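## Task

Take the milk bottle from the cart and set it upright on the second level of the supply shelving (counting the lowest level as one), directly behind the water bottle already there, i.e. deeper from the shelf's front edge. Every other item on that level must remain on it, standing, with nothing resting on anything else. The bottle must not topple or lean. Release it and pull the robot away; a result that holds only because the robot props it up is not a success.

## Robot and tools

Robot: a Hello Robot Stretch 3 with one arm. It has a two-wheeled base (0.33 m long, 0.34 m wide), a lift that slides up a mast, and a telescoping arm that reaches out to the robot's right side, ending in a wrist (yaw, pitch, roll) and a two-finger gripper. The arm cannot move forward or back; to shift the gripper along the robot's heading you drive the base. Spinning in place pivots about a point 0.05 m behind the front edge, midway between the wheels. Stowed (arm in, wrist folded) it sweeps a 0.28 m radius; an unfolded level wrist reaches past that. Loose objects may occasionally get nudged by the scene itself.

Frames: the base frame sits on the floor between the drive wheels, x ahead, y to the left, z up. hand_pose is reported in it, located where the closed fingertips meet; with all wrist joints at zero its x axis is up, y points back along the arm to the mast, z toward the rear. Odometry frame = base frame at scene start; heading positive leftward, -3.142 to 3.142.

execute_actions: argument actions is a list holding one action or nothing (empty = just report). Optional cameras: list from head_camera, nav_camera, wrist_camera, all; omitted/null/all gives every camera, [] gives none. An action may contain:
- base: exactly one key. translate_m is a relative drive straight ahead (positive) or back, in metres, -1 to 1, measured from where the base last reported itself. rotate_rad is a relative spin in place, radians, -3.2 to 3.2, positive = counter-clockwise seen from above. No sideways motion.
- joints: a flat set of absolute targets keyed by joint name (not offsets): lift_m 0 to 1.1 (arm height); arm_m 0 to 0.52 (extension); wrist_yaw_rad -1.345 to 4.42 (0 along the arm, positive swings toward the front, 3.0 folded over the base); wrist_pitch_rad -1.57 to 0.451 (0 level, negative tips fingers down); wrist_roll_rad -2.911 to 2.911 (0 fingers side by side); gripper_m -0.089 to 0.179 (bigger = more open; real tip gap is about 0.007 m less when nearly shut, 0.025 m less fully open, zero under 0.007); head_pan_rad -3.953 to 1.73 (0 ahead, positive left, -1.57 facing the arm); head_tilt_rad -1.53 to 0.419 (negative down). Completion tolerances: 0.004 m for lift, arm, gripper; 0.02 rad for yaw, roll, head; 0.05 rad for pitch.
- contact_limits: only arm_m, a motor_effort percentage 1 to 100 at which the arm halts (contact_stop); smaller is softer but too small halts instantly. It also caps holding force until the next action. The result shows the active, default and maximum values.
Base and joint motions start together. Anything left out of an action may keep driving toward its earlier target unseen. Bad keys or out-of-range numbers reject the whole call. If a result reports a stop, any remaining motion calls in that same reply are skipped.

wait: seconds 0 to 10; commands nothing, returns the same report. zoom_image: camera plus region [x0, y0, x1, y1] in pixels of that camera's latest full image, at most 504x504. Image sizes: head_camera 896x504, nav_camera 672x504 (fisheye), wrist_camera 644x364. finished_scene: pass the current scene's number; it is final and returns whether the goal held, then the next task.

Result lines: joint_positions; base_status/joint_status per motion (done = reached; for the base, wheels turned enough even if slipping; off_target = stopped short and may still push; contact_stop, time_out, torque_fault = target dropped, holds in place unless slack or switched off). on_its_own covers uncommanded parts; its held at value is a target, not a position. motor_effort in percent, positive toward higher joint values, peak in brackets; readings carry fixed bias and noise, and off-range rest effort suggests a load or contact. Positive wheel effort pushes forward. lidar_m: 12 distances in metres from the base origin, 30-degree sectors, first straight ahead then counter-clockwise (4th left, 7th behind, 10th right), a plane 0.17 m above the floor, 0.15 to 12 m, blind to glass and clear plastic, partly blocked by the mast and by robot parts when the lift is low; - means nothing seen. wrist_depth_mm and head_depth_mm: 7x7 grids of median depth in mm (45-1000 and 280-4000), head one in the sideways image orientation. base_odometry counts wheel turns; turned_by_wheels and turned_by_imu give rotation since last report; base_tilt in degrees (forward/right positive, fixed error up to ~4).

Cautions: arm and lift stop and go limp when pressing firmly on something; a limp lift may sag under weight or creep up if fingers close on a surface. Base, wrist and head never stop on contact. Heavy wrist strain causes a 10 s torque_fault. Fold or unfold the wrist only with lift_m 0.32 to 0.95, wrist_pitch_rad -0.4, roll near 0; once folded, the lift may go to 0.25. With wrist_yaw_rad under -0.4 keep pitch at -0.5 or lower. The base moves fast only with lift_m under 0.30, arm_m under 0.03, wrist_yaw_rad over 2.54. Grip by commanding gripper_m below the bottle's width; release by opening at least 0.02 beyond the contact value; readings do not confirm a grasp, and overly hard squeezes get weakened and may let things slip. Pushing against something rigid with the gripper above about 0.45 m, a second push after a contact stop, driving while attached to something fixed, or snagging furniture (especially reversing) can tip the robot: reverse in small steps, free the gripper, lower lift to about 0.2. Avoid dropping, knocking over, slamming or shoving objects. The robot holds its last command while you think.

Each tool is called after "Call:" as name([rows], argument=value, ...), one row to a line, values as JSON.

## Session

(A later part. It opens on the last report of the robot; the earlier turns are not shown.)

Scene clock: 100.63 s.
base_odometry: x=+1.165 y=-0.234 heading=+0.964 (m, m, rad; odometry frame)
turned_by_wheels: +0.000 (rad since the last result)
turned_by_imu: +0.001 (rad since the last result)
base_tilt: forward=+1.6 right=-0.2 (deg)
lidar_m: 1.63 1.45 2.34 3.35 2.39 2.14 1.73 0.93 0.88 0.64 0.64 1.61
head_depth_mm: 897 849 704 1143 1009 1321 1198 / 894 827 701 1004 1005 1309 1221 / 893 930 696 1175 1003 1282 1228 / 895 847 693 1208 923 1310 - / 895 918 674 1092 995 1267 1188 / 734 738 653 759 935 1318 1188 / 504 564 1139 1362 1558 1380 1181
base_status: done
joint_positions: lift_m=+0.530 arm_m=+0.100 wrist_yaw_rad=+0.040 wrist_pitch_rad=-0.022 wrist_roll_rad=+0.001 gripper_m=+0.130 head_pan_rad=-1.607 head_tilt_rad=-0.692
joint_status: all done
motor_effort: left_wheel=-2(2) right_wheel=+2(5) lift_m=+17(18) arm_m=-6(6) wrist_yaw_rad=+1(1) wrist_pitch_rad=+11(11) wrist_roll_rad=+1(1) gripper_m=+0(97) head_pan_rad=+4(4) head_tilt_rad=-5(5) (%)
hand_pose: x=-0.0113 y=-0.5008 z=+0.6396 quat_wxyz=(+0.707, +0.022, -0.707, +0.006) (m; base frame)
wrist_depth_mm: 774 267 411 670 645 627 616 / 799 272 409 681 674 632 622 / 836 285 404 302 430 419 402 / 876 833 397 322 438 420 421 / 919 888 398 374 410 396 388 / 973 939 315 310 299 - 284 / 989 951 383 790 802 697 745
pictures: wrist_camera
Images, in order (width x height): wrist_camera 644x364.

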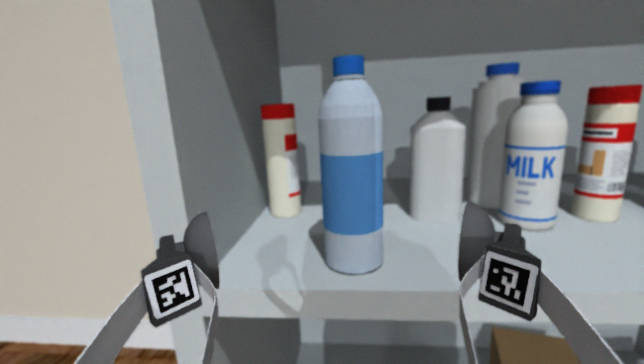

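Call:
execute_actions([
  {"base":{"translate_m":-0.01},"joints":{"arm_m":0.285}},
], cameras=[])

Call:
execute_actions([
  {"joints":{"gripper_m":0.0}},
], cameras=[])

Call:
execute_actions([
  {"joints":{"lift_m":0.56}},
], cameras=[])

Call:
execute_actions([
  {"base":{"translate_m":-0.235}},
], cameras=[])

Call:
execute_actions([
  {"joints":{"lift_m":0.53}},
], cameras=[])

Call:
execute_actions([
  {"joints":{"gripper_m":0.13}},
], cameras=[])

Call:
execute_actions([
  {"joints":{"arm_m":0}},
], cameras=["head_camera"])

Scene clock: 109.13 s.
base_odometry: x=+1.159 y=-0.242 heading=+0.964 (m, m, rad; odometry frame)
turned_by_wheels: +0.000 (rad since the last result)
turned_by_imu: +0.000 (rad since the last result)
base_tilt: forward=+1.6 right=-0.2 (deg)
lidar_m: 1.64 1.46 2.36 3.34 2.39 2.14 1.72 0.92 0.79 0.64 0.64 1.62
head_depth_mm: 900 838 704 1140 1012 1310 1201 / 898 865 699 1007 1005 1309 1216 / 897 932 695 1103 990 - 1196 / 897 839 692 1208 884 1243 1196 / 890 918 672 1129 999 1276 1185 / 788 759 656 804 915 1283 1184 / 509 562 666 1359 1547 1378 1180
base_status: done
joint_positions: lift_m=+0.530 arm_m=+0.285 wrist_yaw_rad=+0.040 wrist_pitch_rad=-0.021 wrist_roll_rad=+0.001 gripper_m=+0.130 head_pan_rad=-1.607 head_tilt_rad=-0.692
joint_status: all done
motor_effort: left_wheel=-2(5) right_wheel=+1(2) lift_m=+16(17) arm_m=+4(3) wrist_yaw_rad=+0(2) wrist_pitch_rad=+11(11) wrist_roll_rad=+1(1) gripper_m=+1(1) head_pan_rad=+6(3) head_tilt_rad=-4(5) (%)
hand_pose: x=-0.0113 y=-0.6851 z=+0.6396 quat_wxyz=(+0.707, +0.022, -0.707, +0.006) (m; base frame)
wrist_depth_mm: 185 248 438 117 479 468 455 / 184 247 393 111 496 481 284 / 183 246 292 108 508 244 284 / 183 243 304 112 270 249 249 / 182 242 315 117 280 323 247 / 181 215 298 122 279 - 247 / 176 235 242 128 221 226 220
pictures: none
No camera images: the call's "cameras" was empty. Leave "cameras" out to get every camera's image.

Scene clock: 110.93 s.
base_odometry: x=+1.159 y=-0.242 heading=+0.964 (m, m, rad; odometry frame)
turned_by_wheels: +0.000 (rad since the last result)
turned_by_imu: +0.000 (rad since the last result)
base_tilt: forward=+1.6 right=-0.2 (deg)
lidar_m: 1.64 1.46 2.36 3.34 2.38 2.13 1.72 0.93 0.79 0.64 0.64 1.61
head_depth_mm: 897 839 703 1145 1007 1322 1198 / 895 864 700 1006 1006 1308 1220 / 898 931 695 1097 1004 - 1188 / 888 840 691 1200 872 1245 1191 / 892 915 673 1126 998 1280 1191 / 784 760 654 807 913 1286 1178 / 511 564 665 1356 1559 1377 1182
base_status: not commanded
joint_positions: lift_m=+0.530 arm_m=+0.285 wrist_yaw_rad=+0.042 wrist_pitch_rad=-0.022 wrist_roll_rad=+0.001 gripper_m=+0.002 head_pan_rad=-1.607 head_tilt_rad=-0.692
joint_status: all done
motor_effort: left_wheel=-1(2) right_wheel=+1(1) lift_m=+17(17) arm_m=+4(5) wrist_yaw_rad=+0(2) wrist_pitch_rad=+11(11) wrist_roll_rad=+1(1) gripper_m=-32(100) head_pan_rad=+2(3) head_tilt_rad=-6(5) (%)
hand_pose: x=-0.0107 y=-0.6851 z=+0.6395 quat_wxyz=(+0.707, +0.023, -0.707, +0.007) (m; base frame)
wrist_depth_mm: 185 247 437 111 478 468 451 / 184 246 389 105 494 479 284 / 183 244 292 102 264 244 284 / 182 243 306 105 260 249 290 / 181 242 316 110 120 259 248 / 180 240 314 115 121 266 250 / 179 224 242 121 217 228 222
pictures: none
No camera images: the call's "cameras" was empty. Leave "cameras" out to get every camera's image.

Scene clock: 112.00 s.
base_odometry: x=+1.159 y=-0.242 heading=+0.964 (m, m, rad; odometry frame)
turned_by_wheels: +0.000 (rad since the last result)
turned_by_imu: +0.000 (rad since the last result)
base_tilt: forward=+1.6 right=-0.2 (deg)
lidar_m: 1.64 1.46 2.36 3.35 2.38 2.13 1.73 0.92 0.79 0.64 0.64 1.62
head_depth_mm: 899 839 703 1138 1010 1313 1201 / 898 863 697 1011 1006 1307 1217 / 895 929 695 1101 1003 - 1192 / 894 840 691 1203 856 1249 1191 / 891 917 671 1128 997 1268 1188 / 786 760 651 803 914 1294 1187 / 510 564 666 1366 1554 1379 1185
base_status: not commanded
joint_positions: lift_m=+0.559 arm_m=+0.285 wrist_yaw_rad=+0.042 wrist_pitch_rad=-0.066 wrist_roll_rad=+0.001 gripper_m=+0.006 head_pan_rad=-1.607 head_tilt_rad=-0.692
joint_status: all done
on_its_own: gripper_m is held at +0.007, not at your +0.000, by its stall guard, which is still easing; wrist_pitch_rad is at rest, and its effort (+33) is outside its rest range (-20 to +32)
motor_effort: left_wheel=-1(1) right_wheel=+1(1) lift_m=+39(42) arm_m=+4(4) wrist_yaw_rad=+0(2) wrist_pitch_rad=+33(36) wrist_roll_rad=+1(1) gripper_m=-2(32) head_pan_rad=+3(4) head_tilt_rad=-5(5) (%)
hand_pose: x=-0.0108 y=-0.6835 z=+0.6571 quat_wxyz=(+0.707, +0.038, -0.706, -0.009) (m; base frame)
wrist_depth_mm: 184 246 432 110 475 461 450 / 184 246 385 104 484 476 289 / 183 244 294 101 277 259 285 / 182 242 310 105 260 251 249 / 182 241 320 110 119 262 247 / 181 242 315 116 121 280 250 / 180 225 261 121 235 246 237
pictures: none
No camera images: the call's "cameras" was empty. Leave "cameras" out to get every camera's image.

Scene clock: 115.30 s.
base_odometry: x=+1.025 y=-0.435 heading=+0.964 (m, m, rad; odometry frame)
turned_by_wheels: +0.000 (rad since the last result)
turned_by_imu: +0.000 (rad since the last result)
base_tilt: forward=+1.6 right=-0.2 (deg)
lidar_m: 1.86 1.68 2.64 3.35 2.06 1.96 1.49 1.57 0.76 0.73 0.73 1.61
head_depth_mm: 898 944 704 1102 1010 1255 1201 / 897 858 700 1080 979 1294 1215 / 893 823 696 1135 999 - 1197 / 893 861 691 1004 855 1249 1192 / 891 775 687 1128 993 1268 1192 / 889 835 686 1194 993 1294 1185 / 887 843 680 1120 989 1243 1181
base_status: done
joint_positions: lift_m=+0.559 arm_m=+0.285 wrist_yaw_rad=+0.041 wrist_pitch_rad=-0.066 wrist_roll_rad=+0.001 gripper_m=+0.022 head_pan_rad=-1.607 head_tilt_rad=-0.692
joint_status: not commanded
on_its_own: gripper_m is held at +0.021, not at your +0.000, by its stall guard, which is not easing now; wrist_pitch_rad is at rest, and its effort (+34) is outside its rest range (-20 to +32)
motor_effort: left_wheel=-2(7) right_wheel=+1(2) lift_m=+40(40) arm_m=+3(4) wrist_yaw_rad=+0(1) wrist_pitch_rad=+34(34) wrist_roll_rad=+1(1) gripper_m=-23(29) head_pan_rad=+3(3) head_tilt_rad=-5(5) (%)
hand_pose: x=-0.0111 y=-0.6835 z=+0.6570 quat_wxyz=(+0.707, +0.038, -0.706, -0.009) (m; base frame)
wrist_depth_mm: 420 511 497 111 476 462 449 / 419 529 521 106 485 479 468 / 425 550 272 103 241 486 488 / 354 575 271 106 249 510 220 / 353 471 283 111 119 363 218 / 351 337 - 117 123 304 214 / 271 267 262 123 234 246 212
pictures: none
No camera images: the call's "cameras" was empty. Leave "cameras" out to get every camera's image.

Scene clock: 116.37 s.
base_odometry: x=+1.025 y=-0.435 heading=+0.964 (m, m, rad; odometry frame)
turned_by_wheels: +0.000 (rad since the last result)
turned_by_imu: +0.000 (rad since the last result)
base_tilt: forward=+1.6 right=-0.2 (deg)
lidar_m: 1.87 1.68 2.64 3.32 2.06 1.96 1.49 1.56 0.76 0.73 0.73 1.60
head_depth_mm: 899 949 702 1105 1008 1259 1202 / 896 858 699 1086 980 1298 1213 / 895 825 696 1134 989 - 1196 / 893 858 693 1007 876 1251 1187 / 891 773 689 1162 993 1268 1188 / 890 837 683 1198 992 1293 1179 / 885 847 679 1121 986 1229 1177
base_status: not commanded
joint_positions: lift_m=+0.530 arm_m=+0.285 wrist_yaw_rad=+0.041 wrist_pitch_rad=-0.023 wrist_roll_rad=+0.001 gripper_m=+0.022 head_pan_rad=-1.607 head_tilt_rad=-0.692
joint_status: all done
on_its_own: gripper_m is held at +0.021, not at your +0.000, by its stall guard, which is not easing now
motor_effort: left_wheel=-2(2) right_wheel=+2(2) lift_m=+16(35) arm_m=+4(4) wrist_yaw_rad=+0(1) wrist_pitch_rad=+12(34) wrist_roll_rad=+1(1) gripper_m=-23(23) head_pan_rad=+3(3) head_tilt_rad=-5(5) (%)
hand_pose: x=-0.0110 y=-0.6851 z=+0.6393 quat_wxyz=(+0.707, +0.023, -0.707, +0.006) (m; base frame)
wrist_depth_mm: 423 519 505 112 478 467 458 / 417 531 526 106 494 479 469 / 425 551 266 103 241 242 482 / 352 574 267 106 248 508 221 / 352 461 279 111 119 346 219 / 331 323 - 116 123 273 218 / 251 246 242 122 216 227 205
pictures: none
No camera images: the call's "cameras" was empty. Leave "cameras" out to get every camera's image.

Scene clock: 117.93 s.
base_odometry: x=+1.025 y=-0.435 heading=+0.964 (m, m, rad; odometry frame)
turned_by_wheels: +0.000 (rad since the last result)
turned_by_imu: +0.000 (rad since the last result)
base_tilt: forward=+1.6 right=-0.2 (deg)
lidar_m: 1.87 1.68 2.64 3.35 2.06 1.95 1.49 1.56 0.77 0.73 0.73 1.61
head_depth_mm: 899 949 704 1105 1009 1258 1196 / 895 857 699 1081 980 1290 1213 / 893 822 697 1131 981 - 1197 / 889 863 689 1004 888 1246 1188 / 890 777 686 1160 995 1275 1186 / 892 837 684 1195 992 1293 1185 / 888 845 680 1129 987 1234 1181
base_status: not commanded
joint_positions: lift_m=+0.530 arm_m=+0.285 wrist_yaw_rad=+0.041 wrist_pitch_rad=-0.022 wrist_roll_rad=+0.001 gripper_m=+0.130 head_pan_rad=-1.607 head_tilt_rad=-0.692
joint_status: all done
motor_effort: left_wheel=-2(2) right_wheel=+2(1) lift_m=+16(16) arm_m=+4(3) wrist_yaw_rad=-1(0) wrist_pitch_rad=+11(11) wrist_roll_rad=+1(1) gripper_m=+0(97) head_pan_rad=+4(5) head_tilt_rad=-5(5) (%)
hand_pose: x=-0.0110 y=-0.6851 z=+0.6395 quat_wxyz=(+0.707, +0.022, -0.707, +0.006) (m; base frame)
wrist_depth_mm: 424 514 503 116 481 463 455 / 417 536 529 111 495 477 473 / 428 546 270 108 240 241 481 / 352 574 269 111 247 508 221 / 353 471 279 116 257 421 220 / 330 333 288 122 265 - 217 / 251 240 241 128 212 225 196
pictures: none
No camera images: the call's "cameras" was empty. Leave "cameras" out to get every camera's image.

Scene clock: 121.27 s.
base_odometry: x=+1.025 y=-0.435 heading=+0.964 (m, m, rad; odometry frame)
turned_by_wheels: +0.000 (rad since the last result)
turned_by_imu: +0.000 (rad since the last result)
base_tilt: forward=+1.6 right=-0.2 (deg)
lidar_m: 1.87 1.68 2.64 3.34 2.06 1.95 1.49 1.57 0.76 0.73 0.73 1.61
head_depth_mm: 896 946 706 1108 1011 1257 1200 / 897 856 701 1087 979 1282 1189 / 897 820 696 1139 1000 1308 1198 / 892 858 692 1008 923 1299 1213 / 892 777 687 1164 997 1294 1190 / 889 839 684 1200 994 1290 1185 / 888 850 681 1125 990 1236 1178
base_status: not commanded
joint_positions: lift_m=+0.530 arm_m=+0.000 wrist_yaw_rad=+0.040 wrist_pitch_rad=-0.022 wrist_roll_rad=+0.001 gripper_m=+0.130 head_pan_rad=-1.607 head_tilt_rad=-0.692
joint_status: all done
motor_effort: left_wheel=-2(2) right_wheel=+2(2) lift_m=+17(16) arm_m=-7(7) wrist_yaw_rad=+1(1) wrist_pitch_rad=+11(11) wrist_roll_rad=+1(1) gripper_m=+1(1) head_pan_rad=+4(4) head_tilt_rad=-5(5) (%)
hand_pose: x=-0.0111 y=-0.4008 z=+0.6396 quat_wxyz=(+0.707, +0.022, -0.707, +0.006) (m; base frame)
wrist_depth_mm: 422 590 763 754 730 711 547 / 422 589 805 767 753 739 552 / 418 587 832 412 780 578 555 / 448 584 691 550 602 518 529 / 463 476 450 416 418 431 389 / - 501 941 907 897 - 532 / - 605 838 866 744 677 527
pictures: head_camera (sideways: a quarter turn clockwise sets it upright)
Images, in order (width x height): head_camera 896x504.

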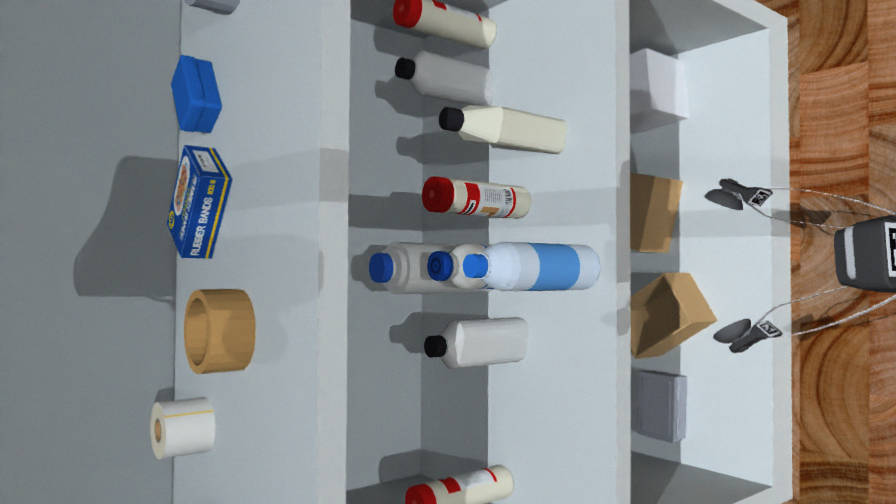

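Call:
finished_scene(scene=2)

The scene is finished: the task was done.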